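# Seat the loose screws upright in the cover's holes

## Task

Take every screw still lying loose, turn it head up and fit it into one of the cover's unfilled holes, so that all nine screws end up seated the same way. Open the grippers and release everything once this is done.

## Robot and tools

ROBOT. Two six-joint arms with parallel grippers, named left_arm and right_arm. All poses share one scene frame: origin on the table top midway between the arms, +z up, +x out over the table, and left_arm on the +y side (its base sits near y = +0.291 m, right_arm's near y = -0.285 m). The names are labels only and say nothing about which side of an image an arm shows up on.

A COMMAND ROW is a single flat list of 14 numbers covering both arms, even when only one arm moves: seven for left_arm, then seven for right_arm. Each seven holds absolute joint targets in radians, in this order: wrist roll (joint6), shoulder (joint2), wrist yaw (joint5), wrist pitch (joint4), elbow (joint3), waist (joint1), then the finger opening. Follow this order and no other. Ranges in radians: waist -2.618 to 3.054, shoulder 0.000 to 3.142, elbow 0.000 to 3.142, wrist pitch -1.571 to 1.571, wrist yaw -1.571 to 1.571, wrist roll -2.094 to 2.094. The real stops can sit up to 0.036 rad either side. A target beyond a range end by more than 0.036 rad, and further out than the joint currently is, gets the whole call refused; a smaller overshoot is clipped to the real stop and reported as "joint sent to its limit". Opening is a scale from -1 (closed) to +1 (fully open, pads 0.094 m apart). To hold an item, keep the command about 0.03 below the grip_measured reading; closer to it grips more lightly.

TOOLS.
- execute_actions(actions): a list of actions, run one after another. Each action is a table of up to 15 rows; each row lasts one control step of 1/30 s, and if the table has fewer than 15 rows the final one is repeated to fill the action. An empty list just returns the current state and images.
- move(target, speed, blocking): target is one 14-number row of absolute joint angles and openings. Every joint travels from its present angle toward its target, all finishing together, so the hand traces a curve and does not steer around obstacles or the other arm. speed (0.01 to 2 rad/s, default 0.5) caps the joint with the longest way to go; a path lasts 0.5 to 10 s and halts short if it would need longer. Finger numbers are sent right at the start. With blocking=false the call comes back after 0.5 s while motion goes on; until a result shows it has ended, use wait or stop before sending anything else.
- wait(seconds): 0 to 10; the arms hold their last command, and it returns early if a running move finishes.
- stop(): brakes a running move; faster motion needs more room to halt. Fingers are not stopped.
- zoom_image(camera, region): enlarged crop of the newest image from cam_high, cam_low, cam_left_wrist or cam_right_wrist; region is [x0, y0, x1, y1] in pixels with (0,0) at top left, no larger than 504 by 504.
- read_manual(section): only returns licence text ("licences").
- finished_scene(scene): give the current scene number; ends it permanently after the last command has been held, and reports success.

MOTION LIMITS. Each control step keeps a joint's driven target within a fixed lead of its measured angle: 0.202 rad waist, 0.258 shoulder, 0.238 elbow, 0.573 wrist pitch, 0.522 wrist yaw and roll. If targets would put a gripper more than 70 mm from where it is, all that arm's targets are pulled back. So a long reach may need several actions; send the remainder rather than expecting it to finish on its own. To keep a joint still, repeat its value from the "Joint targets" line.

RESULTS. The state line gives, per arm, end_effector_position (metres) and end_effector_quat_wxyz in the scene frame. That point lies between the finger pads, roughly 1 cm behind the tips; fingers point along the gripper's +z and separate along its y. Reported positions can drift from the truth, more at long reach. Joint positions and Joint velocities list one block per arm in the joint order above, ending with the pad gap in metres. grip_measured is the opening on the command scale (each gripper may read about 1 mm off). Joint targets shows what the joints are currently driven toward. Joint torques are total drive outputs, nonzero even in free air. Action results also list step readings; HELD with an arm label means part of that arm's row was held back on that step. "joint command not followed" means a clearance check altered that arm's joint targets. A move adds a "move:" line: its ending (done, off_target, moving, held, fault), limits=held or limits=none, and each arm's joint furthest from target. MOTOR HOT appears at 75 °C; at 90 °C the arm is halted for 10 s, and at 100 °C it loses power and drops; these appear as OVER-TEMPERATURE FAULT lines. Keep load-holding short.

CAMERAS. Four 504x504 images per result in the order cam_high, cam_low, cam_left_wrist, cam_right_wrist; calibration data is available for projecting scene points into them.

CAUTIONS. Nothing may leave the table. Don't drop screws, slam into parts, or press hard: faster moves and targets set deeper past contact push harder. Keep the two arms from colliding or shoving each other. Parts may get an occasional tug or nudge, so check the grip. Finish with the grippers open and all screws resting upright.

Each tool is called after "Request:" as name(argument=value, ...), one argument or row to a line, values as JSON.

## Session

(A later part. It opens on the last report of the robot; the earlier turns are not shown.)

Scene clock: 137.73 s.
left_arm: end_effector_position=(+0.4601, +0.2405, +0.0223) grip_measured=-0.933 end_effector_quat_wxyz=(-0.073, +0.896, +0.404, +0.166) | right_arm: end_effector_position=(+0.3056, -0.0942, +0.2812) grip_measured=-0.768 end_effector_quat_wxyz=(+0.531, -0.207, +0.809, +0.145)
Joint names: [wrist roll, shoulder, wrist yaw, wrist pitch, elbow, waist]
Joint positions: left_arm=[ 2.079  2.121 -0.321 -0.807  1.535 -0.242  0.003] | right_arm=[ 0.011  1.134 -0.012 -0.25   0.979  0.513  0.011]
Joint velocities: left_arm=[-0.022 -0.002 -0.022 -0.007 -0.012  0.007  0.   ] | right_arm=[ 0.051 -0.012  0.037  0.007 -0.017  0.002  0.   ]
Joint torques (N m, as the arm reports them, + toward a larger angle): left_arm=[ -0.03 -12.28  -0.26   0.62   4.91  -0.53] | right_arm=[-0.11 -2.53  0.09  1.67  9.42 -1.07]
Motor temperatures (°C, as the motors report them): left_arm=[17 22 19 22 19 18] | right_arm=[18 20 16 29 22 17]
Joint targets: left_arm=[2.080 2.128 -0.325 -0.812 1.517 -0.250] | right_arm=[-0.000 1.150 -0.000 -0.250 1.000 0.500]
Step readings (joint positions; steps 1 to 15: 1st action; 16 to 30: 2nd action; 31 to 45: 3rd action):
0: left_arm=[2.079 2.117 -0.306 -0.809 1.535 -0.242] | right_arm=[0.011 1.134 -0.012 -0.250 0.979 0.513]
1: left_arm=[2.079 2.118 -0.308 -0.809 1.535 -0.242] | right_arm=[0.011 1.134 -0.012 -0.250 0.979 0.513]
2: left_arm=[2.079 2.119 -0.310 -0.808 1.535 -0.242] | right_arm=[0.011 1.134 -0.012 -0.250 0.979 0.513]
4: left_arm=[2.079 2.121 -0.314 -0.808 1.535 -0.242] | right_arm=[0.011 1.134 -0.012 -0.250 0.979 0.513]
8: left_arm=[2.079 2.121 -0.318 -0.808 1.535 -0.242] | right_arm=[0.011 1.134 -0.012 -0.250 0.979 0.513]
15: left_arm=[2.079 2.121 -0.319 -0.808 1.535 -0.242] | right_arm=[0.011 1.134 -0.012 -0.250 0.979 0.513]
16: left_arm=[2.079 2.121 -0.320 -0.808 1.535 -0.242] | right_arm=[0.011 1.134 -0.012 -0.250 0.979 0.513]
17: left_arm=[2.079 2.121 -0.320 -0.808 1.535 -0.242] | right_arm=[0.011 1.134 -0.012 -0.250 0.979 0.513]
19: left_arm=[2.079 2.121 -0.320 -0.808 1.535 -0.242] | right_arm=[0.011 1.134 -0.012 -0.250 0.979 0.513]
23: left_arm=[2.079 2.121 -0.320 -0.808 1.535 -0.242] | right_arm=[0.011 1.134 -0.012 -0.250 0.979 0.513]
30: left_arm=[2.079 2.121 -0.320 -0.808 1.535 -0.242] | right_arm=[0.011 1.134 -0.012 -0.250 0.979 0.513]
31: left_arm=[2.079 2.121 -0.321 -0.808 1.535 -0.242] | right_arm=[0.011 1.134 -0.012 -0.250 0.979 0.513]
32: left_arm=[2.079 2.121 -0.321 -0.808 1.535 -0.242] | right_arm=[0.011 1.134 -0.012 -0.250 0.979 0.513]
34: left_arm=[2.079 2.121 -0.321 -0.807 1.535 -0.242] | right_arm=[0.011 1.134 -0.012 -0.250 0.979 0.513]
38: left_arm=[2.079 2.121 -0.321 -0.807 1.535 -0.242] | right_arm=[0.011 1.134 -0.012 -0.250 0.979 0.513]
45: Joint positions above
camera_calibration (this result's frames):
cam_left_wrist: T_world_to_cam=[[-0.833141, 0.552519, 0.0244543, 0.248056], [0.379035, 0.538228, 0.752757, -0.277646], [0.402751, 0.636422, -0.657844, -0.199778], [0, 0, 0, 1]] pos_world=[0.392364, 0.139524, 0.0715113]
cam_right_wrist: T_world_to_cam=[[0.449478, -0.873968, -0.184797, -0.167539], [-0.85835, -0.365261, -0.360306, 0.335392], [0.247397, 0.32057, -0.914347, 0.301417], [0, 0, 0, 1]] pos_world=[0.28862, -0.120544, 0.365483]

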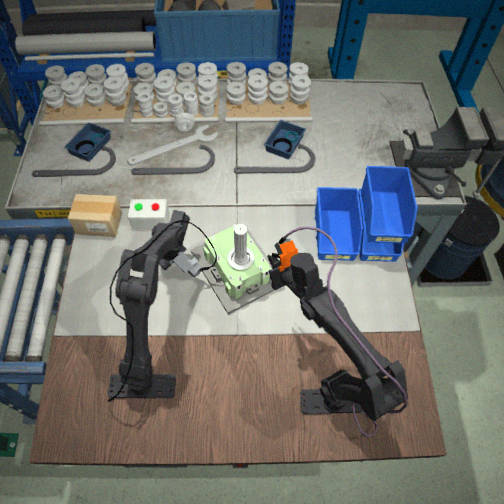

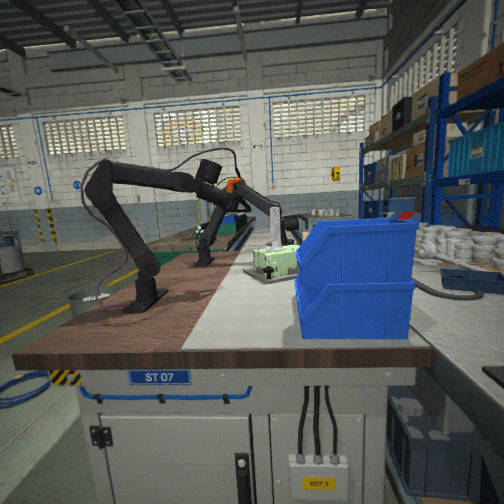

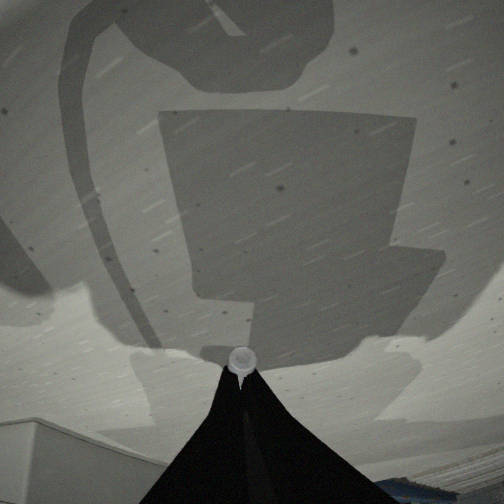

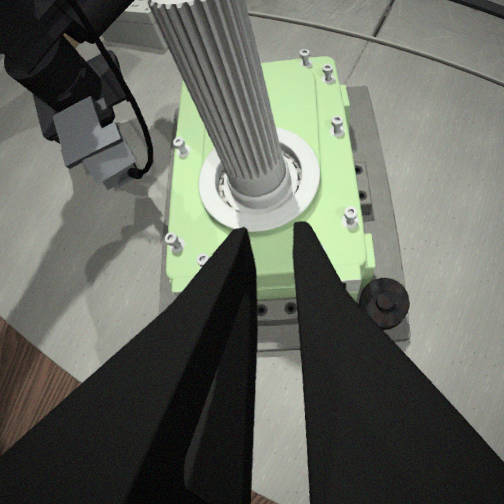

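Too high (slipped over the top), but aligned now. Reopen, lower 3 mm.

Request:
execute_actions(
  actions=[
    [[2.08,2.128,-0.325,-0.812,1.517,-0.25,-0.72,0,1.15,0,-0.25,1.0,0.5,-0.77]],
    [[2.08,2.148,-0.335,-0.812,1.517,-0.25,-0.72,0,1.15,0,-0.25,1.0,0.5,-0.77],[2.08,2.148,-0.335,-0.812,1.517,-0.25,-0.72,0,1.15,0,-0.25,1.0,0.5,-0.77],[2.08,2.142,-0.335,-0.812,1.517,-0.25,-0.72,0,1.15,0,-0.25,1.0,0.5,-0.77]],
    [[2.08,2.135,-0.335,-0.812,1.517,-0.25,-0.84,0,1.15,0,-0.25,1.0,0.5,-0.77]],
    [[2.08,2.135,-0.335,-0.812,1.517,-0.25,-0.95,0,1.15,0,-0.25,1.0,0.5,-0.77]],
  ],
)

Request:
zoom_image(
  camera="cam_left_wrist",
  region=[170,310,310,450],
)

Scene clock: 141.20 s.
left_arm: end_effector_position=(+0.4607, +0.2417, +0.0214) grip_measured=-0.932 end_effector_quat_wxyz=(-0.077, +0.896, +0.404, +0.169) | right_arm: end_effector_position=(+0.3056, -0.0942, +0.2812) grip_measured=-0.768 end_effector_quat_wxyz=(+0.531, -0.207, +0.809, +0.145)
Joint names: [wrist roll, shoulder, wrist yaw, wrist pitch, elbow, waist]
Joint positions: left_arm=[ 2.079  2.125 -0.331 -0.804  1.535 -0.243  0.003] | right_arm=[ 0.011  1.134 -0.012 -0.25   0.979  0.513  0.011]
Joint velocities: left_arm=[ 0.007 -0.002 -0.022 -0.037 -0.007 -0.012 -0.   ] | right_arm=[ 0.022 -0.007 -0.007 -0.081 -0.022 -0.012  0.001]
Joint torques (N m, as the arm reports them, + toward a larger angle): left_arm=[ -0.05 -12.01  -0.25   0.59   5.09  -0.47] | right_arm=[-0.11 -2.54  0.09  1.66  9.39 -1.11]
Motor temperatures (°C, as the motors report them): left_arm=[17 22 19 22 19 18] | right_arm=[18 20 16 29 22 17]
Joint targets: left_arm=[2.080 2.135 -0.335 -0.812 1.517 -0.250] | right_arm=[0.000 1.150 -0.000 -0.250 1.000 0.500]
Step readings (joint positions; steps 1 to 15: 1st action; 16 to 30: 2nd action; 31 to 45: 3rd action; 46 to 60: 4th action):
0: left_arm=[2.079 2.121 -0.321 -0.807 1.535 -0.242] | right_arm=[0.011 1.134 -0.012 -0.250 0.979 0.513]
1: left_arm=[2.079 2.121 -0.321 -0.806 1.535 -0.242] | right_arm=[0.011 1.134 -0.012 -0.250 0.979 0.513]
2: left_arm=[2.079 2.121 -0.321 -0.806 1.535 -0.242] | right_arm=[0.011 1.134 -0.012 -0.250 0.979 0.513]
4: left_arm=[2.079 2.121 -0.321 -0.806 1.535 -0.242] | right_arm=[0.011 1.134 -0.012 -0.250 0.979 0.513]
8: left_arm=[2.079 2.121 -0.321 -0.805 1.535 -0.242] | right_arm=[0.011 1.134 -0.012 -0.250 0.979 0.513]
15: left_arm=[2.079 2.121 -0.321 -0.805 1.535 -0.242] | right_arm=[0.011 1.134 -0.012 -0.250 0.979 0.513]
16: left_arm=[2.079 2.122 -0.323 -0.805 1.535 -0.242] | right_arm=[0.011 1.134 -0.012 -0.250 0.979 0.513]
17: left_arm=[2.079 2.123 -0.324 -0.805 1.535 -0.242] | right_arm=[0.011 1.134 -0.012 -0.250 0.979 0.513]
19: left_arm=[2.079 2.125 -0.327 -0.805 1.535 -0.243] | right_arm=[0.011 1.134 -0.012 -0.250 0.979 0.513]
23: left_arm=[2.079 2.125 -0.329 -0.804 1.535 -0.243] | right_arm=[0.011 1.134 -0.012 -0.250 0.979 0.513]
30: left_arm=[2.079 2.125 -0.329 -0.804 1.535 -0.243] | right_arm=[0.011 1.134 -0.012 -0.250 0.979 0.513]
31: left_arm=[2.079 2.125 -0.330 -0.804 1.535 -0.243] | right_arm=[0.011 1.134 -0.012 -0.250 0.979 0.513]
32: left_arm=[2.079 2.125 -0.330 -0.804 1.535 -0.243] | right_arm=[0.011 1.134 -0.012 -0.250 0.979 0.513]
34: left_arm=[2.079 2.125 -0.330 -0.804 1.535 -0.243] | right_arm=[0.011 1.134 -0.012 -0.250 0.979 0.513]
38: left_arm=[2.079 2.125 -0.330 -0.804 1.535 -0.243] | right_arm=[0.011 1.134 -0.012 -0.250 0.979 0.513]
45: left_arm=[2.079 2.125 -0.330 -0.804 1.535 -0.243] | right_arm=[0.011 1.134 -0.012 -0.250 0.979 0.513]
46: left_arm=[2.079 2.125 -0.330 -0.804 1.535 -0.243] | right_arm=[0.011 1.134 -0.012 -0.250 0.979 0.513]
47: left_arm=[2.079 2.125 -0.330 -0.804 1.535 -0.243] | right_arm=[0.011 1.134 -0.012 -0.250 0.979 0.513]
49: left_arm=[2.079 2.125 -0.331 -0.804 1.535 -0.243] | right_arm=[0.011 1.134 -0.012 -0.250 0.979 0.513]
53: left_arm=[2.079 2.125 -0.331 -0.804 1.535 -0.243] | right_arm=[0.011 1.134 -0.012 -0.250 0.979 0.513]
60: Joint positions above
camera_calibration (this result's frames):
cam_left_wrist: T_world_to_cam=[[-0.833858, 0.551259, 0.0281812, 0.248436], [0.377288, 0.531948, 0.75808, -0.275635], [0.402908, 0.642764, -0.651552, -0.203195], [0, 0, 0, 1]] pos_world=[0.393023, 0.140277, 0.0695597]
cam_right_wrist: T_world_to_cam=[[0.449478, -0.873968, -0.184797, -0.167539], [-0.85835, -0.365261, -0.360306, 0.335392], [0.247397, 0.32057, -0.914347, 0.301417], [0, 0, 0, 1]] pos_world=[0.28862, -0.120544, 0.365483]

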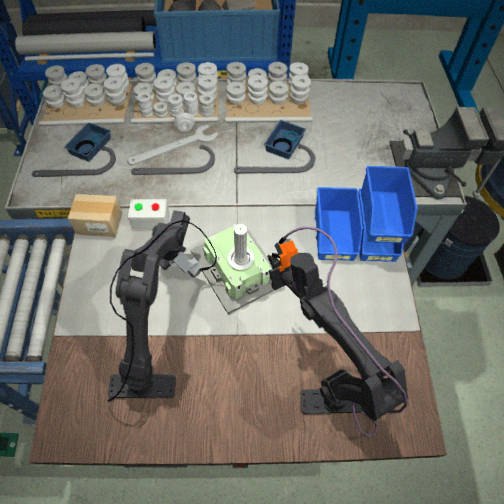

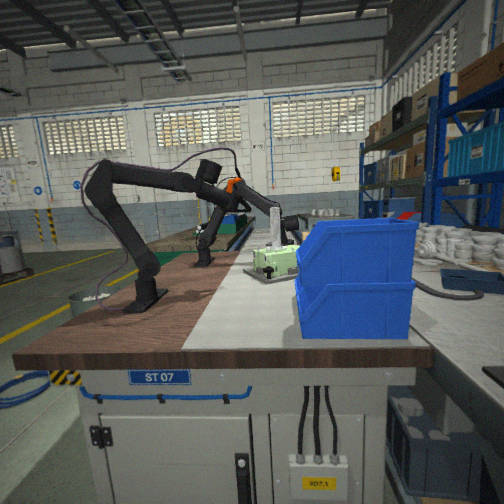

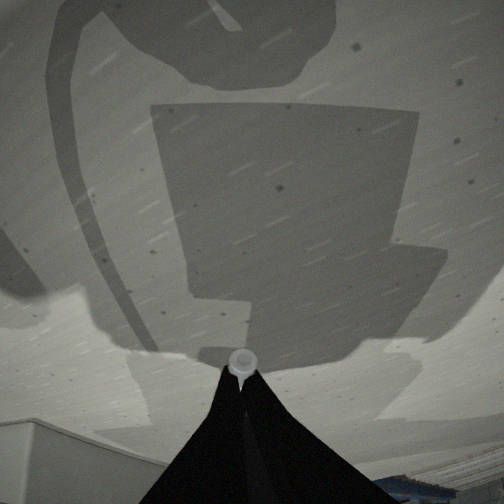

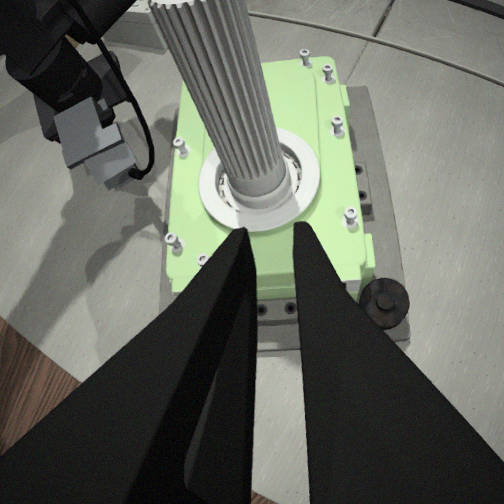

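Region (170, 310, 310, 450) of cam_left_wrist's 504x504 image, scaled by 3.600, with more detail than that image has.

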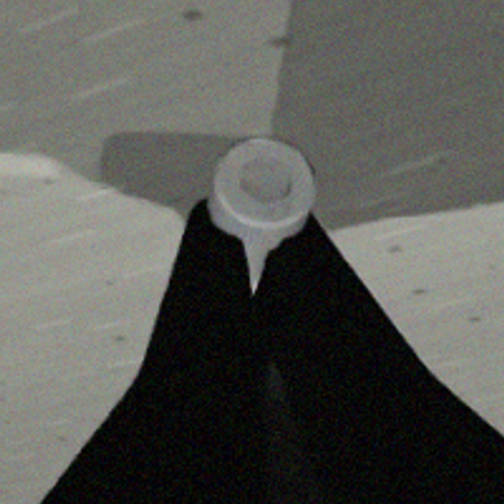

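Request:
execute_actions(
  actions=[
    [[2.08,2.135,-0.335,-0.812,1.517,-0.25,-0.7,0,1.15,0,-0.25,1.0,0.5,-0.77]],
    [[2.08,2.135,-0.35,-0.80,1.50,-0.25,-0.7,0,1.15,0,-0.25,1.0,0.5,-0.77]],
  ],
)

Request:
zoom_image(
  camera="cam_left_wrist",
  region=[170,310,310,450],
)

Scene clock: 143.57 s.
left_arm: end_effector_position=(+0.4607, +0.2426, +0.0209) grip_measured=-0.701 end_effector_quat_wxyz=(-0.081, +0.895, +0.403, +0.173) | right_arm: end_effector_position=(+0.3056, -0.0942, +0.2812) grip_measured=-0.768 end_effector_quat_wxyz=(+0.531, -0.207, +0.809, +0.145)
Joint names: [wrist roll, shoulder, wrist yaw, wrist pitch, elbow, waist]
Joint positions: left_arm=[ 2.079  2.125 -0.343 -0.797  1.529 -0.245  0.014] | right_arm=[ 0.011  1.134 -0.012 -0.25   0.979  0.513  0.011]
Joint velocities: left_arm=[ 0.022  0.007 -0.007  0.007 -0.002 -0.007 -0.001] | right_arm=[-0.066 -0.012 -0.037 -0.037 -0.012 -0.002 -0.   ]
Joint torques (N m, as the arm reports them, + toward a larger angle): left_arm=[ -0.01 -12.03  -0.25   0.67   4.08  -0.14] | right_arm=[-0.11 -2.53  0.09  1.67  9.38 -1.07]
Motor temperatures (°C, as the motors report them): left_arm=[17 22 19 22 19 18] | right_arm=[18 20 16 29 22 17]
Joint targets: left_arm=[2.080 2.135 -0.350 -0.800 1.500 -0.250] | right_arm=[-0.000 1.150 -0.000 -0.250 1.000 0.500]
Step readings (joint positions; steps 1 to 15: 1st action; 16 to 30: 2nd action):
0: left_arm=[2.079 2.125 -0.331 -0.804 1.535 -0.243] | right_arm=[0.011 1.134 -0.012 -0.250 0.979 0.513]
1: left_arm=[2.079 2.125 -0.331 -0.804 1.535 -0.243] | right_arm=[0.011 1.134 -0.012 -0.250 0.979 0.513]
2: left_arm=[2.079 2.125 -0.331 -0.804 1.535 -0.243] | right_arm=[0.011 1.134 -0.012 -0.250 0.979 0.513]
4: left_arm=[2.079 2.125 -0.332 -0.804 1.535 -0.243] | right_arm=[0.011 1.134 -0.012 -0.250 0.979 0.513]
8: left_arm=[2.079 2.125 -0.332 -0.804 1.535 -0.243] | right_arm=[0.011 1.134 -0.012 -0.250 0.979 0.513]
15: left_arm=[2.079 2.125 -0.332 -0.804 1.535 -0.243] | right_arm=[0.011 1.134 -0.012 -0.250 0.979 0.513]
16: left_arm=[2.079 2.125 -0.334 -0.802 1.533 -0.243] | right_arm=[0.011 1.134 -0.012 -0.250 0.979 0.513]
17: left_arm=[2.079 2.125 -0.336 -0.799 1.530 -0.243] | right_arm=[0.011 1.134 -0.012 -0.250 0.979 0.513]
19: left_arm=[2.079 2.125 -0.339 -0.798 1.530 -0.244] | right_arm=[0.011 1.134 -0.012 -0.250 0.979 0.513]
23: left_arm=[2.079 2.125 -0.342 -0.797 1.529 -0.245] | right_arm=[0.011 1.134 -0.012 -0.250 0.979 0.513]
30: Joint positions above
camera_calibration (this result's frames):
cam_left_wrist: T_world_to_cam=[[-0.833691, 0.551355, 0.0310878, 0.247842], [0.374487, 0.523086, 0.765598, -0.272465], [0.405855, 0.649914, -0.642568, -0.207408], [0, 0, 0, 1]] pos_world=[0.392836, 0.140671, 0.0676203]
cam_right_wrist: T_world_to_cam=[[0.449478, -0.873968, -0.184797, -0.167539], [-0.85835, -0.365261, -0.360306, 0.335392], [0.247397, 0.32057, -0.914347, 0.301417], [0, 0, 0, 1]] pos_world=[0.28862, -0.120544, 0.365483]

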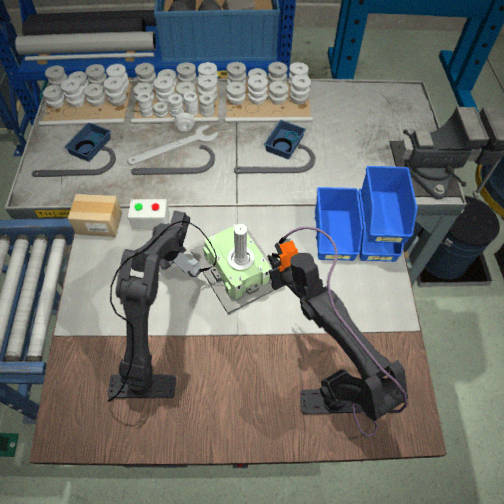

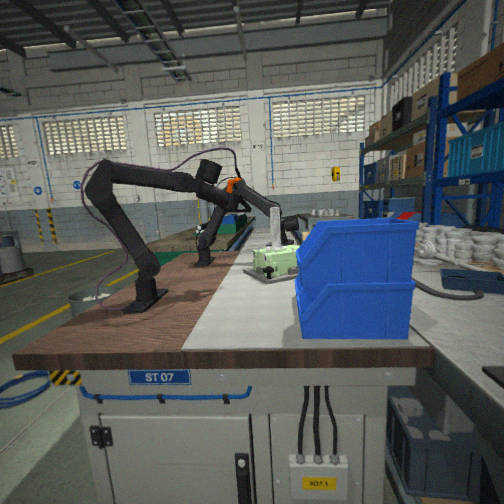

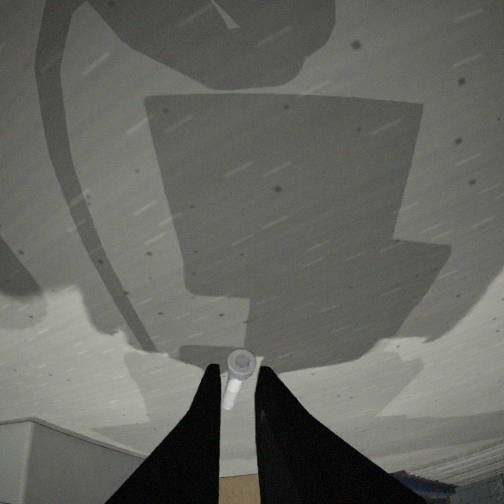

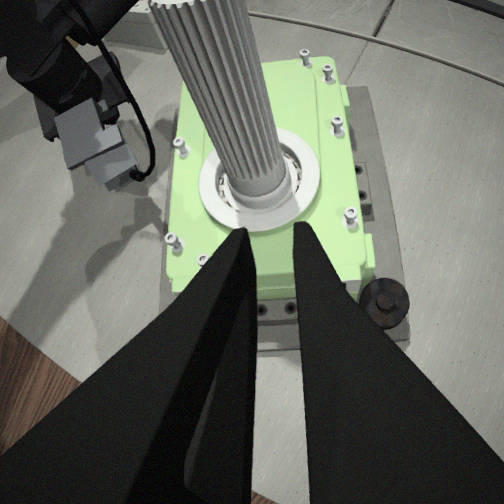

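Region (170, 310, 310, 450) of cam_left_wrist's 504x504 image, scaled by 3.600, with more detail than that image has.

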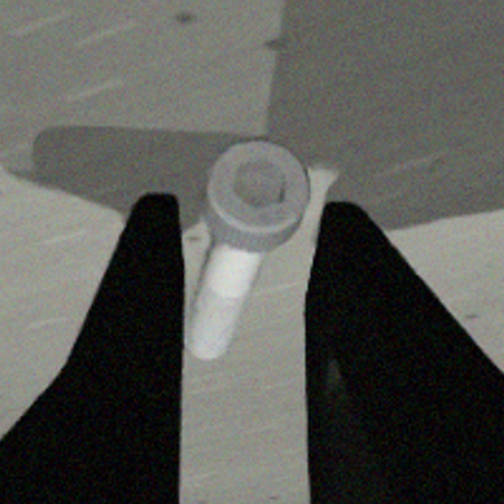

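Request:
execute_actions(
  actions=[
    [[2.08,2.095,-0.34,-0.80,1.52,-0.24,-0.6,0,1.15,0,-0.25,1.0,0.5,-0.77]],
    [[2.08,2.095,-0.31,-0.80,1.52,-0.22,-0.6,0,1.15,0,-0.25,1.0,0.5,-0.77]],
    [[2.08,2.095,-0.278,-0.80,1.52,-0.206,-0.6,0,1.15,0,-0.25,1.0,0.5,-0.77]],
    [[2.08,2.126,-0.278,-0.80,1.52,-0.21,-0.6,0,1.15,0,-0.25,1.0,0.5,-0.77]],
  ],
)

Request:
zoom_image(
  camera="cam_left_wrist",
  region=[170,310,310,450],
)

Scene clock: 147.73 s.
left_arm: end_effector_position=(+0.4627, +0.2465, +0.0261) grip_measured=-0.601 end_effector_quat_wxyz=(-0.056, +0.892, +0.417, +0.164) | right_arm: end_effector_position=(+0.3056, -0.0942, +0.2812) grip_measured=-0.768 end_effector_quat_wxyz=(+0.531, -0.207, +0.809, +0.145)
Joint names: [wrist roll, shoulder, wrist yaw, wrist pitch, elbow, waist]
Joint positions: left_arm=[ 2.079  2.106 -0.288 -0.796  1.529 -0.214  0.019] | right_arm=[ 0.011  1.134 -0.012 -0.25   0.979  0.513  0.011]
Joint velocities: left_arm=[ 0.022 -0.012  0.022 -0.037  0.002 -0.012 -0.   ] | right_arm=[-0.037  0.002 -0.051  0.007 -0.002 -0.017 -0.   ]
Joint torques (N m, as the arm reports them, + toward a larger angle): left_arm=[  0.03 -11.1   -0.1    0.7    5.63   0.12] | right_arm=[-0.11 -2.54  0.11  1.68  9.37 -1.07]
Motor temperatures (°C, as the motors report them): left_arm=[17 22 19 22 19 18] | right_arm=[18 20 16 29 22 17]
Joint targets: left_arm=[2.080 2.126 -0.278 -0.800 1.520 -0.210] | right_arm=[-0.000 1.150 -0.000 -0.250 1.000 0.500]
Step readings (joint positions; steps 1 to 15: 1st action; 16 to 30: 2nd action; 31 to 45: 3rd action; 46 to 60: 4th action):
0: left_arm=[2.079 2.125 -0.343 -0.797 1.529 -0.245] | right_arm=[0.011 1.134 -0.012 -0.250 0.979 0.513]
1: left_arm=[2.079 2.122 -0.343 -0.797 1.529 -0.245] | right_arm=[0.011 1.134 -0.012 -0.250 0.979 0.513]
2: left_arm=[2.079 2.120 -0.343 -0.797 1.529 -0.245] | right_arm=[0.011 1.134 -0.012 -0.250 0.979 0.513]
4: left_arm=[2.079 2.114 -0.343 -0.796 1.529 -0.245] | right_arm=[0.011 1.134 -0.012 -0.250 0.979 0.513]
8: left_arm=[2.079 2.106 -0.343 -0.796 1.529 -0.245] | right_arm=[0.011 1.134 -0.012 -0.250 0.979 0.513]
15: left_arm=[2.079 2.106 -0.343 -0.796 1.529 -0.245] | right_arm=[0.011 1.134 -0.012 -0.250 0.979 0.513]
16: left_arm=[2.079 2.106 -0.339 -0.796 1.529 -0.244] | right_arm=[0.011 1.134 -0.012 -0.250 0.979 0.513]
17: left_arm=[2.079 2.106 -0.334 -0.796 1.529 -0.242] | right_arm=[0.011 1.134 -0.012 -0.250 0.979 0.513]
19: left_arm=[2.079 2.106 -0.329 -0.796 1.529 -0.235] | right_arm=[0.011 1.134 -0.012 -0.250 0.979 0.513]
23: left_arm=[2.079 2.106 -0.324 -0.796 1.529 -0.227] | right_arm=[0.011 1.134 -0.012 -0.250 0.979 0.513]
30: left_arm=[2.079 2.106 -0.320 -0.796 1.529 -0.227] | right_arm=[0.011 1.134 -0.012 -0.250 0.979 0.513]
31: left_arm=[2.079 2.106 -0.315 -0.796 1.529 -0.226] | right_arm=[0.011 1.134 -0.012 -0.250 0.979 0.513]
32: left_arm=[2.079 2.106 -0.309 -0.796 1.529 -0.225] | right_arm=[0.011 1.134 -0.012 -0.250 0.979 0.513]
34: left_arm=[2.079 2.106 -0.301 -0.796 1.529 -0.220] | right_arm=[0.011 1.134 -0.012 -0.250 0.979 0.513]
38: left_arm=[2.079 2.106 -0.294 -0.796 1.529 -0.215] | right_arm=[0.011 1.134 -0.012 -0.250 0.979 0.513]
45: left_arm=[2.079 2.106 -0.289 -0.796 1.529 -0.214] | right_arm=[0.011 1.134 -0.012 -0.250 0.979 0.513]
46: left_arm=[2.079 2.106 -0.289 -0.796 1.529 -0.214] | right_arm=[0.011 1.134 -0.012 -0.250 0.979 0.513]
47: left_arm=[2.079 2.106 -0.289 -0.796 1.529 -0.214] | right_arm=[0.011 1.134 -0.012 -0.250 0.979 0.513]
49: left_arm=[2.079 2.106 -0.288 -0.796 1.529 -0.214] | right_arm=[0.011 1.134 -0.012 -0.250 0.979 0.513]
53: left_arm=[2.079 2.106 -0.288 -0.796 1.529 -0.214] | right_arm=[0.011 1.134 -0.012 -0.250 0.979 0.513]
60: Joint positions above
camera_calibration (this result's frames):
cam_left_wrist: T_world_to_cam=[[-0.844987, 0.534744, -0.00678958, 0.257503], [0.357156, 0.573725, 0.737075, -0.282974], [0.398042, 0.620394, -0.675777, -0.195626], [0, 0, 0, 1]] pos_world=[0.39652, 0.146016, 0.0781224]
cam_right_wrist: T_world_to_cam=[[0.449478, -0.873968, -0.184797, -0.167539], [-0.85835, -0.365261, -0.360306, 0.335392], [0.247397, 0.32057, -0.914347, 0.301417], [0, 0, 0, 1]] pos_world=[0.28862, -0.120544, 0.365483]

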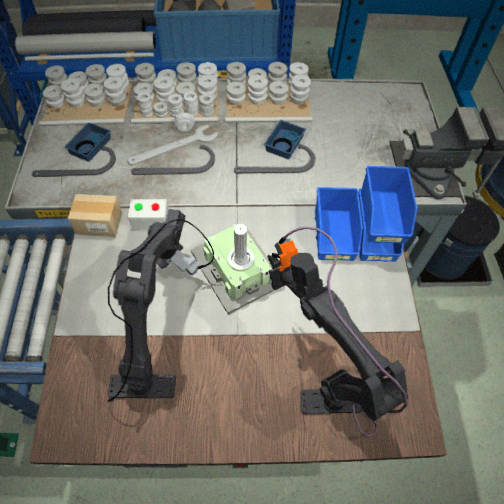

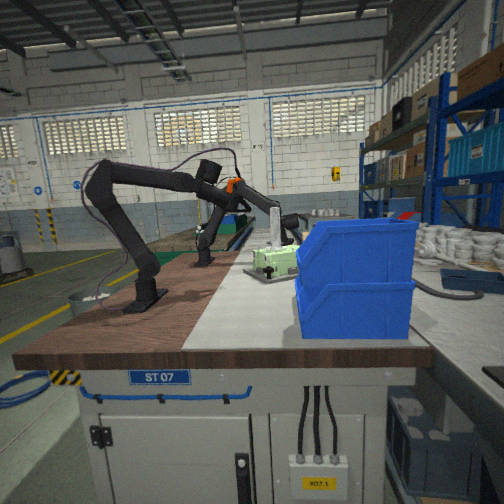

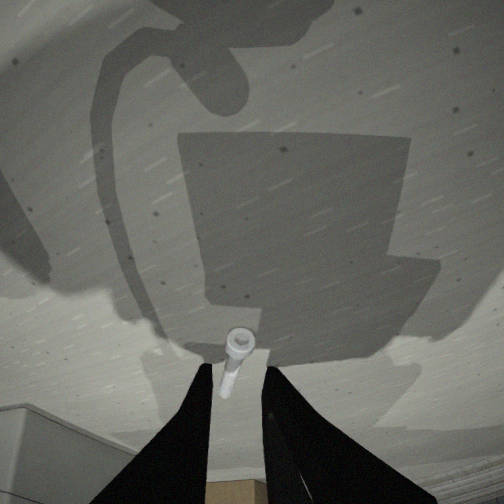

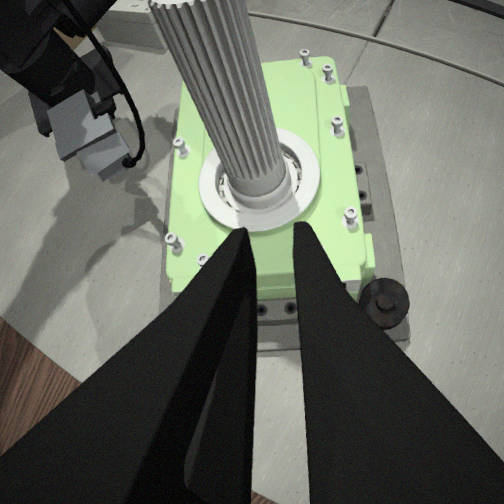

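Region (170, 310, 310, 450) of cam_left_wrist's 504x504 image, scaled by 3.600, with more detail than that image has.

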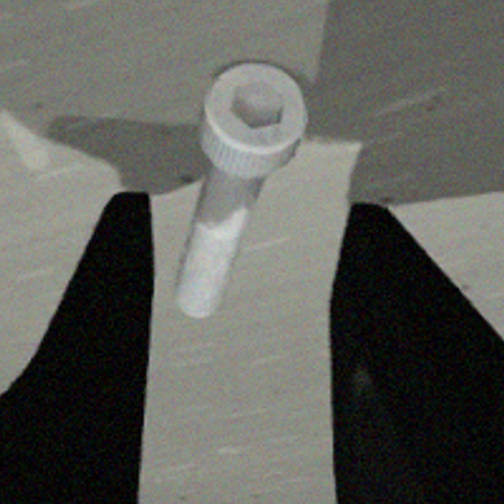

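Request:
execute_actions(
  actions=[
    [[2.08,2.134,-0.278,-0.792,1.52,-0.21,-0.6,0,1.15,0,-0.25,1.0,0.5,-0.77]],
    [[2.08,2.134,-0.278,-0.792,1.52,-0.21,-0.76,0,1.15,0,-0.25,1.0,0.5,-0.77]],
    [[2.08,2.134,-0.278,-0.792,1.52,-0.21,-0.86,0,1.15,0,-0.25,1.0,0.5,-0.77]],
    [[2.08,2.13,-0.278,-0.792,1.52,-0.21,-0.95,0,1.15,0,-0.25,1.0,0.5,-0.77]],
  ],
)

Request:
zoom_image(
  camera="cam_left_wrist",
  region=[170,310,310,450],
)

Scene clock: 150.83 s.
left_arm: end_effector_position=(+0.4630, +0.2464, +0.0211) grip_measured=-0.933 end_effector_quat_wxyz=(-0.058, +0.893, +0.417, +0.161) | right_arm: end_effector_position=(+0.3056, -0.0942, +0.2812) grip_measured=-0.768 end_effector_quat_wxyz=(+0.531, -0.207, +0.809, +0.145)
Joint names: [wrist roll, shoulder, wrist yaw, wrist pitch, elbow, waist]
Joint positions: left_arm=[ 2.079  2.118 -0.287 -0.789  1.529 -0.214  0.003] | right_arm=[ 0.011  1.134 -0.012 -0.25   0.979  0.513  0.011]
Joint velocities: left_arm=[ 0.022 -0.002  0.022 -0.066 -0.002 -0.022 -0.   ] | right_arm=[-0.022 -0.012  0.007  0.037  0.002 -0.007  0.001]
Joint torques (N m, as the arm reports them, + toward a larger angle): left_arm=[  0.01 -11.7   -0.09   0.73   5.52   0.31] | right_arm=[-0.11 -2.54  0.1   1.66  9.41 -1.06]
Motor temperatures (°C, as the motors report them): left_arm=[17 22 19 22 19 18] | right_arm=[18 20 16 29 22 17]
Joint targets: left_arm=[2.080 2.130 -0.278 -0.792 1.520 -0.210] | right_arm=[-0.000 1.150 -0.000 -0.250 1.000 0.500]
Step readings (joint positions; steps 1 to 15: 1st action; 16 to 30: 2nd action; 31 to 45: 3rd action; 46 to 60: 4th action):
0: left_arm=[2.079 2.106 -0.288 -0.796 1.529 -0.214] | right_arm=[0.011 1.134 -0.012 -0.250 0.979 0.513]
1: left_arm=[2.079 2.107 -0.288 -0.795 1.529 -0.214] | right_arm=[0.011 1.134 -0.012 -0.250 0.979 0.513]
2: left_arm=[2.079 2.108 -0.288 -0.793 1.529 -0.214] | right_arm=[0.011 1.134 -0.012 -0.250 0.979 0.513]
4: left_arm=[2.079 2.114 -0.288 -0.791 1.529 -0.214] | right_arm=[0.011 1.134 -0.012 -0.250 0.979 0.513]
8: left_arm=[2.079 2.118 -0.287 -0.790 1.529 -0.214] | right_arm=[0.011 1.134 -0.012 -0.250 0.979 0.513]
15: left_arm=[2.079 2.118 -0.287 -0.789 1.529 -0.214] | right_arm=[0.011 1.134 -0.012 -0.250 0.979 0.513]
16: left_arm=[2.079 2.118 -0.287 -0.789 1.529 -0.214] | right_arm=[0.011 1.134 -0.012 -0.250 0.979 0.513]
17: left_arm=[2.079 2.118 -0.287 -0.789 1.529 -0.214] | right_arm=[0.011 1.134 -0.012 -0.250 0.979 0.513]
19: left_arm=[2.079 2.118 -0.287 -0.789 1.529 -0.214] | right_arm=[0.011 1.134 -0.012 -0.250 0.979 0.513]
23: left_arm=[2.079 2.118 -0.287 -0.789 1.529 -0.214] | right_arm=[0.011 1.134 -0.012 -0.250 0.979 0.513]
30: left_arm=[2.079 2.118 -0.287 -0.789 1.529 -0.214] | right_arm=[0.011 1.134 -0.012 -0.250 0.979 0.513]
31: left_arm=[2.079 2.118 -0.287 -0.789 1.529 -0.214] | right_arm=[0.011 1.134 -0.012 -0.250 0.979 0.513]
32: left_arm=[2.079 2.118 -0.287 -0.789 1.529 -0.214] | right_arm=[0.011 1.134 -0.012 -0.250 0.979 0.513]
34: left_arm=[2.079 2.118 -0.287 -0.789 1.529 -0.214] | right_arm=[0.011 1.134 -0.012 -0.250 0.979 0.513]
38: left_arm=[2.079 2.118 -0.287 -0.789 1.529 -0.214] | right_arm=[0.011 1.134 -0.012 -0.250 0.979 0.513]
45: left_arm=[2.079 2.118 -0.287 -0.789 1.529 -0.214] | right_arm=[0.011 1.134 -0.012 -0.250 0.979 0.513]
46: left_arm=[2.079 2.118 -0.287 -0.789 1.529 -0.214] | right_arm=[0.011 1.134 -0.012 -0.250 0.979 0.513]
47: left_arm=[2.079 2.118 -0.287 -0.789 1.529 -0.214] | right_arm=[0.011 1.134 -0.012 -0.250 0.979 0.513]
49: left_arm=[2.079 2.118 -0.287 -0.789 1.529 -0.214] | right_arm=[0.011 1.134 -0.012 -0.250 0.979 0.513]
53: left_arm=[2.079 2.118 -0.287 -0.789 1.529 -0.214] | right_arm=[0.011 1.134 -0.012 -0.250 0.979 0.513]
60: Joint positions above
camera_calibration (this result's frames):
cam_left_wrist: T_world_to_cam=[[-0.844971, 0.534811, -0.00117911, 0.257669], [0.361646, 0.573002, 0.735446, -0.281186], [0.394, 0.621004, -0.677583, -0.197292], [0, 0, 0, 1]] pos_world=[0.397146, 0.145835, 0.0734197]
cam_right_wrist: T_world_to_cam=[[0.449478, -0.873968, -0.184797, -0.167539], [-0.85835, -0.365261, -0.360306, 0.335392], [0.247397, 0.32057, -0.914347, 0.301417], [0, 0, 0, 1]] pos_world=[0.28862, -0.120544, 0.365483]

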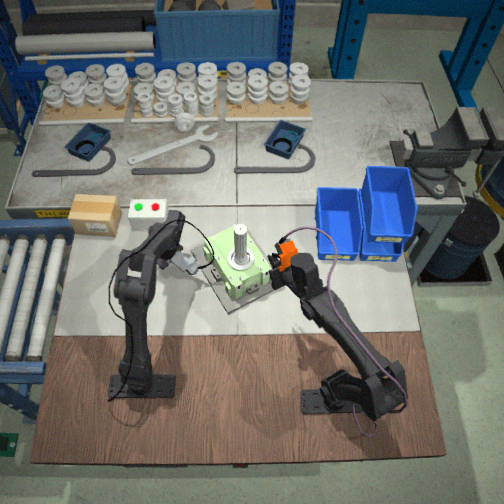

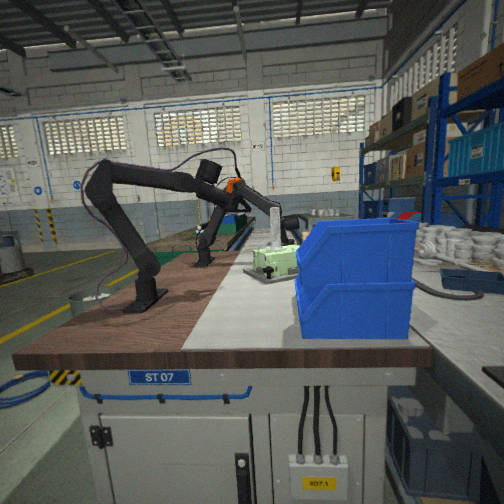

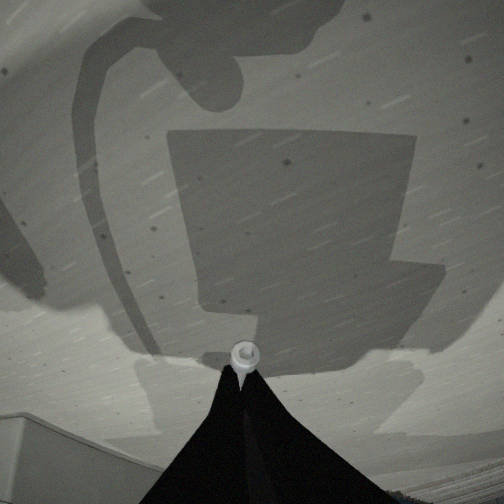

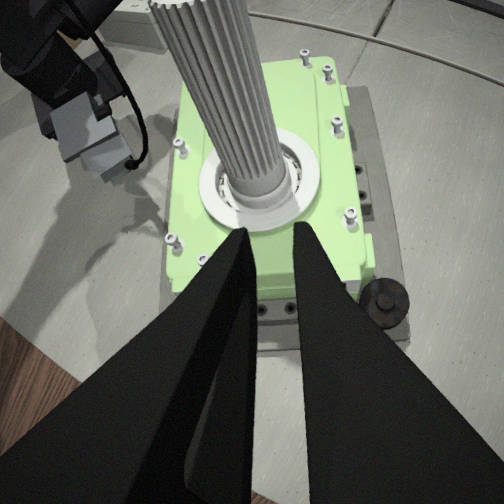

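Region (170, 310, 310, 450) of cam_left_wrist's 504x504 image, scaled by 3.600, with more detail than that image has.

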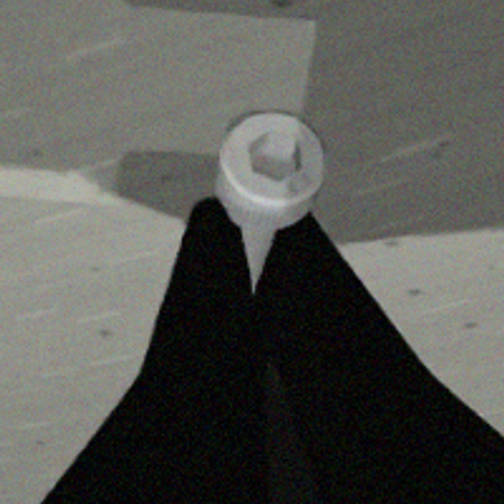

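Request:
execute_actions(
  actions=[
    [[2.08,2.095,-0.28,-0.792,1.52,-0.21,-0.55,0,1.15,0,-0.25,1.0,0.5,-0.77]],
  ],
)

Request:
move(
  target=[2.08,2.155,-0.28,-0.888,1.623,-0.215,-0.55,0,1.15,0,-0.25,1.0,0.5,-0.77],
  speed=0.15,
)

Request:
zoom_image(
  camera="cam_left_wrist",
  region=[170,310,310,450],
)

Scene clock: 156.03 s.
left_arm: end_effector_position=(+0.4642, +0.2461, +0.0256) grip_measured=-0.552 end_effector_quat_wxyz=(-0.054, +0.892, +0.418, +0.166) | right_arm: end_effector_position=(+0.3056, -0.0942, +0.2812) grip_measured=-0.768 end_effector_quat_wxyz=(+0.531, -0.207, +0.809, +0.145)
Joint names: [wrist roll, shoulder, wrist yaw, wrist pitch, elbow, waist]
Joint positions: left_arm=[ 2.079  2.108 -0.287 -0.788  1.529 -0.214  0.021] | right_arm=[ 0.011  1.134 -0.012 -0.25   0.979  0.513  0.011]
Joint velocities: left_arm=[-0.066  0.012 -0.095 -0.022  0.007 -0.007  0.001] | right_arm=[-0.081 -0.007 -0.066 -0.037 -0.022 -0.007 -0.001]
Joint torques (N m, as the arm reports them, + toward a larger angle): left_arm=[  0.01 -13.72  -0.08   0.69   5.63   0.31] | right_arm=[-0.1  -2.54  0.1   1.67  9.38 -1.06]
Motor temperatures (°C, as the motors report them): left_arm=[17 22 19 21 19 18] | right_arm=[18 20 16 30 22 17]
Joint targets: left_arm=[2.080 2.095 -0.280 -0.792 1.520 -0.210] | right_arm=[0.000 1.150 0.000 -0.250 1.000 0.500]
Step readings (joint positions):
0: left_arm=[2.079 2.118 -0.287 -0.789 1.529 -0.214] | right_arm=[0.011 1.134 -0.012 -0.250 0.979 0.513]
1: left_arm=[2.079 2.117 -0.287 -0.789 1.529 -0.214] | right_arm=[0.011 1.134 -0.012 -0.250 0.979 0.513]
2: left_arm=[2.079 2.116 -0.287 -0.789 1.529 -0.214] | right_arm=[0.011 1.134 -0.012 -0.250 0.979 0.513]
4: left_arm=[2.079 2.112 -0.287 -0.789 1.529 -0.214] | right_arm=[0.011 1.134 -0.012 -0.250 0.979 0.513]
8: left_arm=[2.079 2.108 -0.287 -0.788 1.529 -0.214] | right_arm=[0.011 1.134 -0.012 -0.250 0.979 0.513]
15: Joint positions above
camera_calibration (this result's frames):
cam_left_wrist: T_world_to_cam=[[-0.844898, 0.534795, -0.0119376, 0.259049], [0.353411, 0.574813, 0.738032, -0.281486], [0.401557, 0.619342, -0.67466, -0.197696], [0, 0, 0, 1]] pos_world=[0.397736, 0.145705, 0.0774603]
cam_right_wrist: T_world_to_cam=[[0.449478, -0.873968, -0.184797, -0.167539], [-0.85835, -0.365261, -0.360306, 0.335392], [0.247397, 0.32057, -0.914347, 0.301417], [0, 0, 0, 1]] pos_world=[0.28862, -0.120544, 0.365483]

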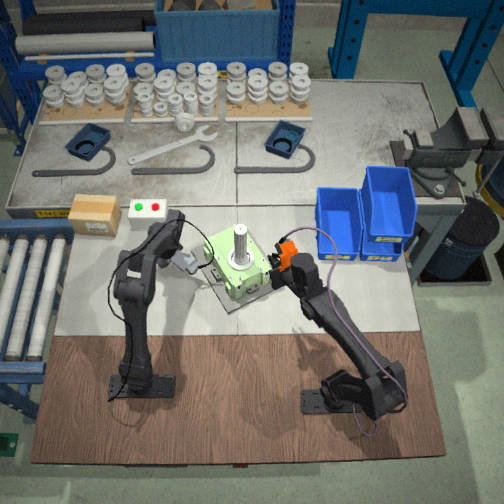

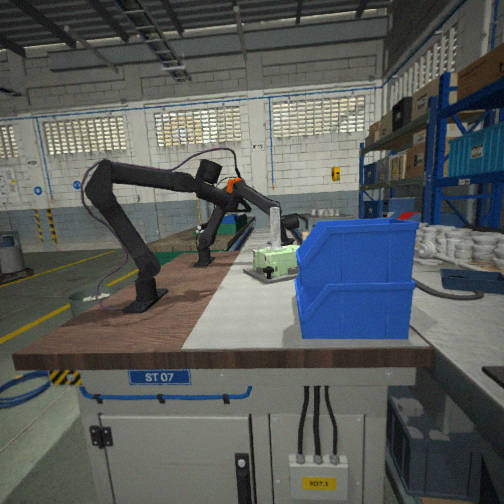

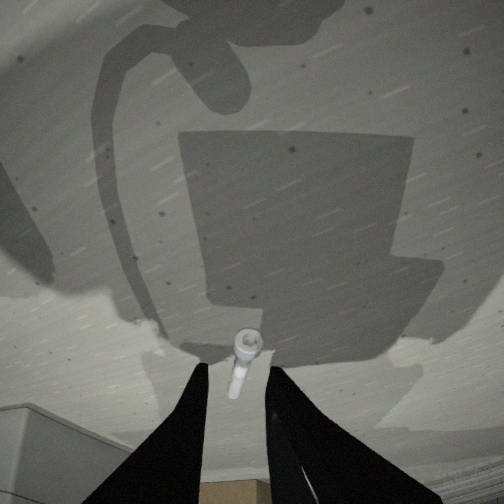

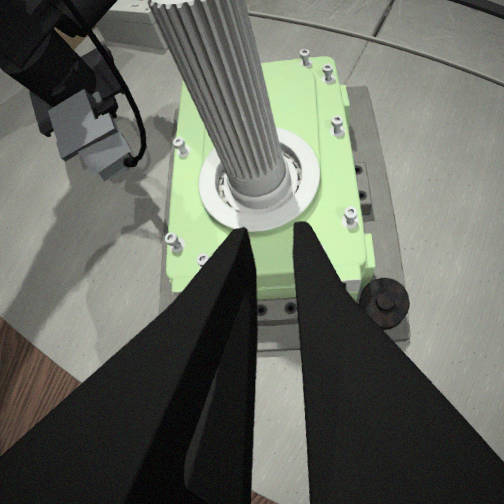

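Scene clock: 157.27 s.
left_arm: end_effector_position=(+0.4650, +0.2460, +0.0289) grip_measured=-0.552 end_effector_quat_wxyz=(-0.066, +0.895, +0.416, +0.150) | right_arm: end_effector_position=(+0.3056, -0.0942, +0.2812) grip_measured=-0.768 end_effector_quat_wxyz=(+0.531, -0.207, +0.809, +0.145)
Joint names: [wrist roll, shoulder, wrist yaw, wrist pitch, elbow, waist]
Joint positions: left_arm=[ 2.079  2.14  -0.287 -0.868  1.6   -0.214  0.021] | right_arm=[ 0.011  1.134 -0.012 -0.25   0.979  0.513  0.011]
Joint velocities: left_arm=[-0.022  0.007  0.022 -0.037 -0.022 -0.002  0.   ] | right_arm=[ 0.066  0.002 -0.081 -0.066 -0.007  0.002  0.001]
Joint torques (N m, as the arm reports them, + toward a larger angle): left_arm=[ -0.04 -11.89  -0.09   0.49   8.09  -0.09] | right_arm=[-0.09 -2.54  0.11  1.67  9.44 -1.04]
Motor temperatures (°C, as the motors report them): left_arm=[17 22 19 21 19 18] | right_arm=[18 20 16 30 22 17]
Joint targets: left_arm=[2.080 2.155 -0.280 -0.888 1.623 -0.215] | right_arm=[-0.000 1.150 -0.000 -0.250 1.000 0.500]
move: off_target (left_arm, right_arm); limits=none; left_arm: farthest joint: the elbow, 0.023 radians from its target (0.094 radians at the start); right_arm: farthest joint: the elbow, 0.021 radians from its target (0.021 radians at the start)
camera_calibration (this result's frames):
cam_left_wrist: T_world_to_cam=[[-0.844628, 0.534735, 0.0257146, 0.258642], [0.382102, 0.568505, 0.72856, -0.295548], [0.374968, 0.625188, -0.684499, -0.184528], [0, 0, 0, 1]] pos_world=[0.400578, 0.14508, 0.0823651]
cam_right_wrist: T_world_to_cam=[[0.449478, -0.873968, -0.184797, -0.167539], [-0.85835, -0.365261, -0.360306, 0.335392], [0.247397, 0.32057, -0.914347, 0.301417], [0, 0, 0, 1]] pos_world=[0.28862, -0.120544, 0.365483]

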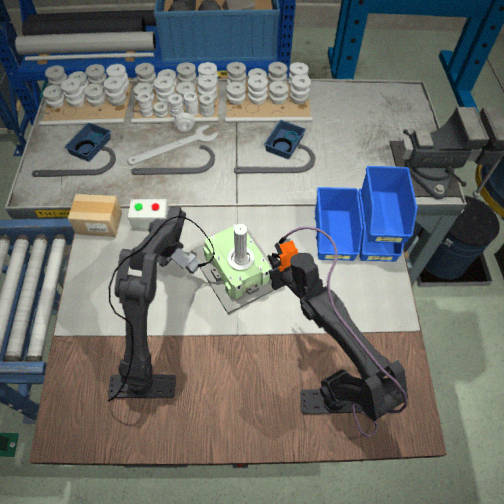

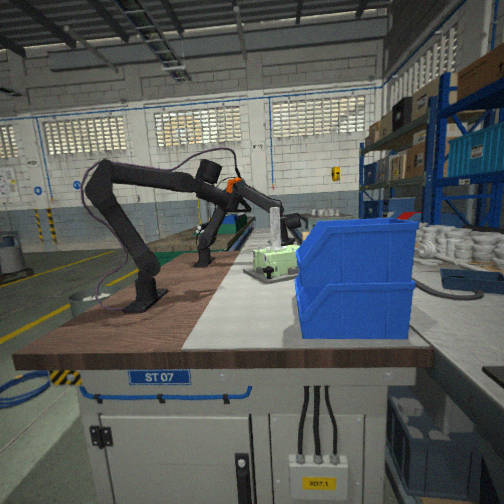

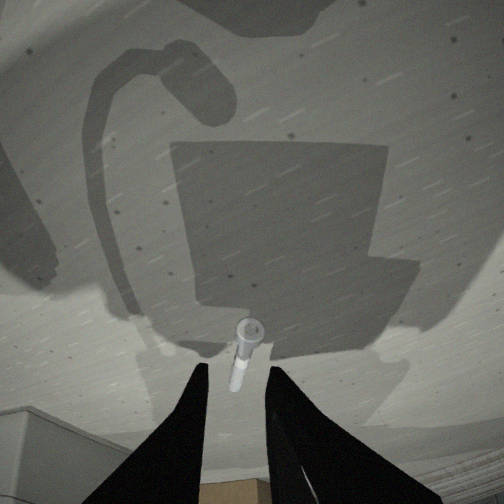

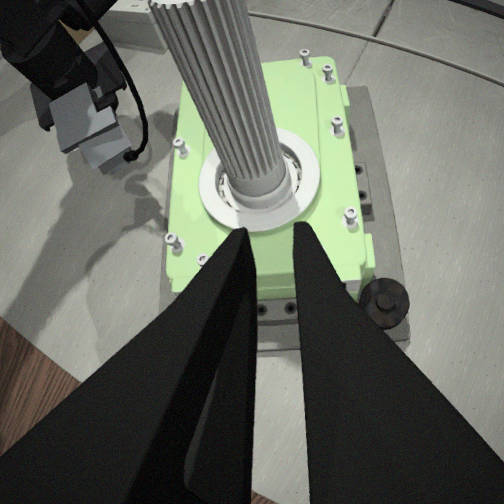

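Region (170, 310, 310, 450) of cam_left_wrist's 504x504 image, scaled by 3.600, with more detail than that image has.

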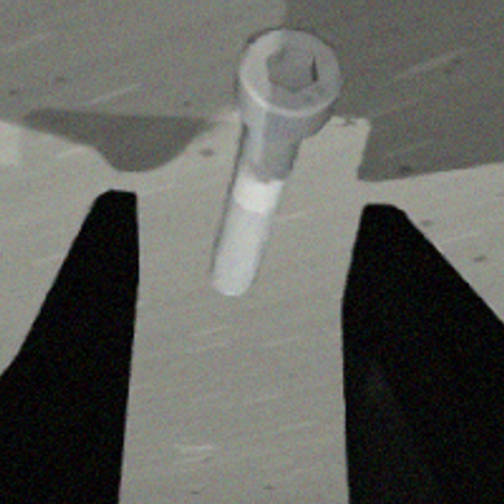

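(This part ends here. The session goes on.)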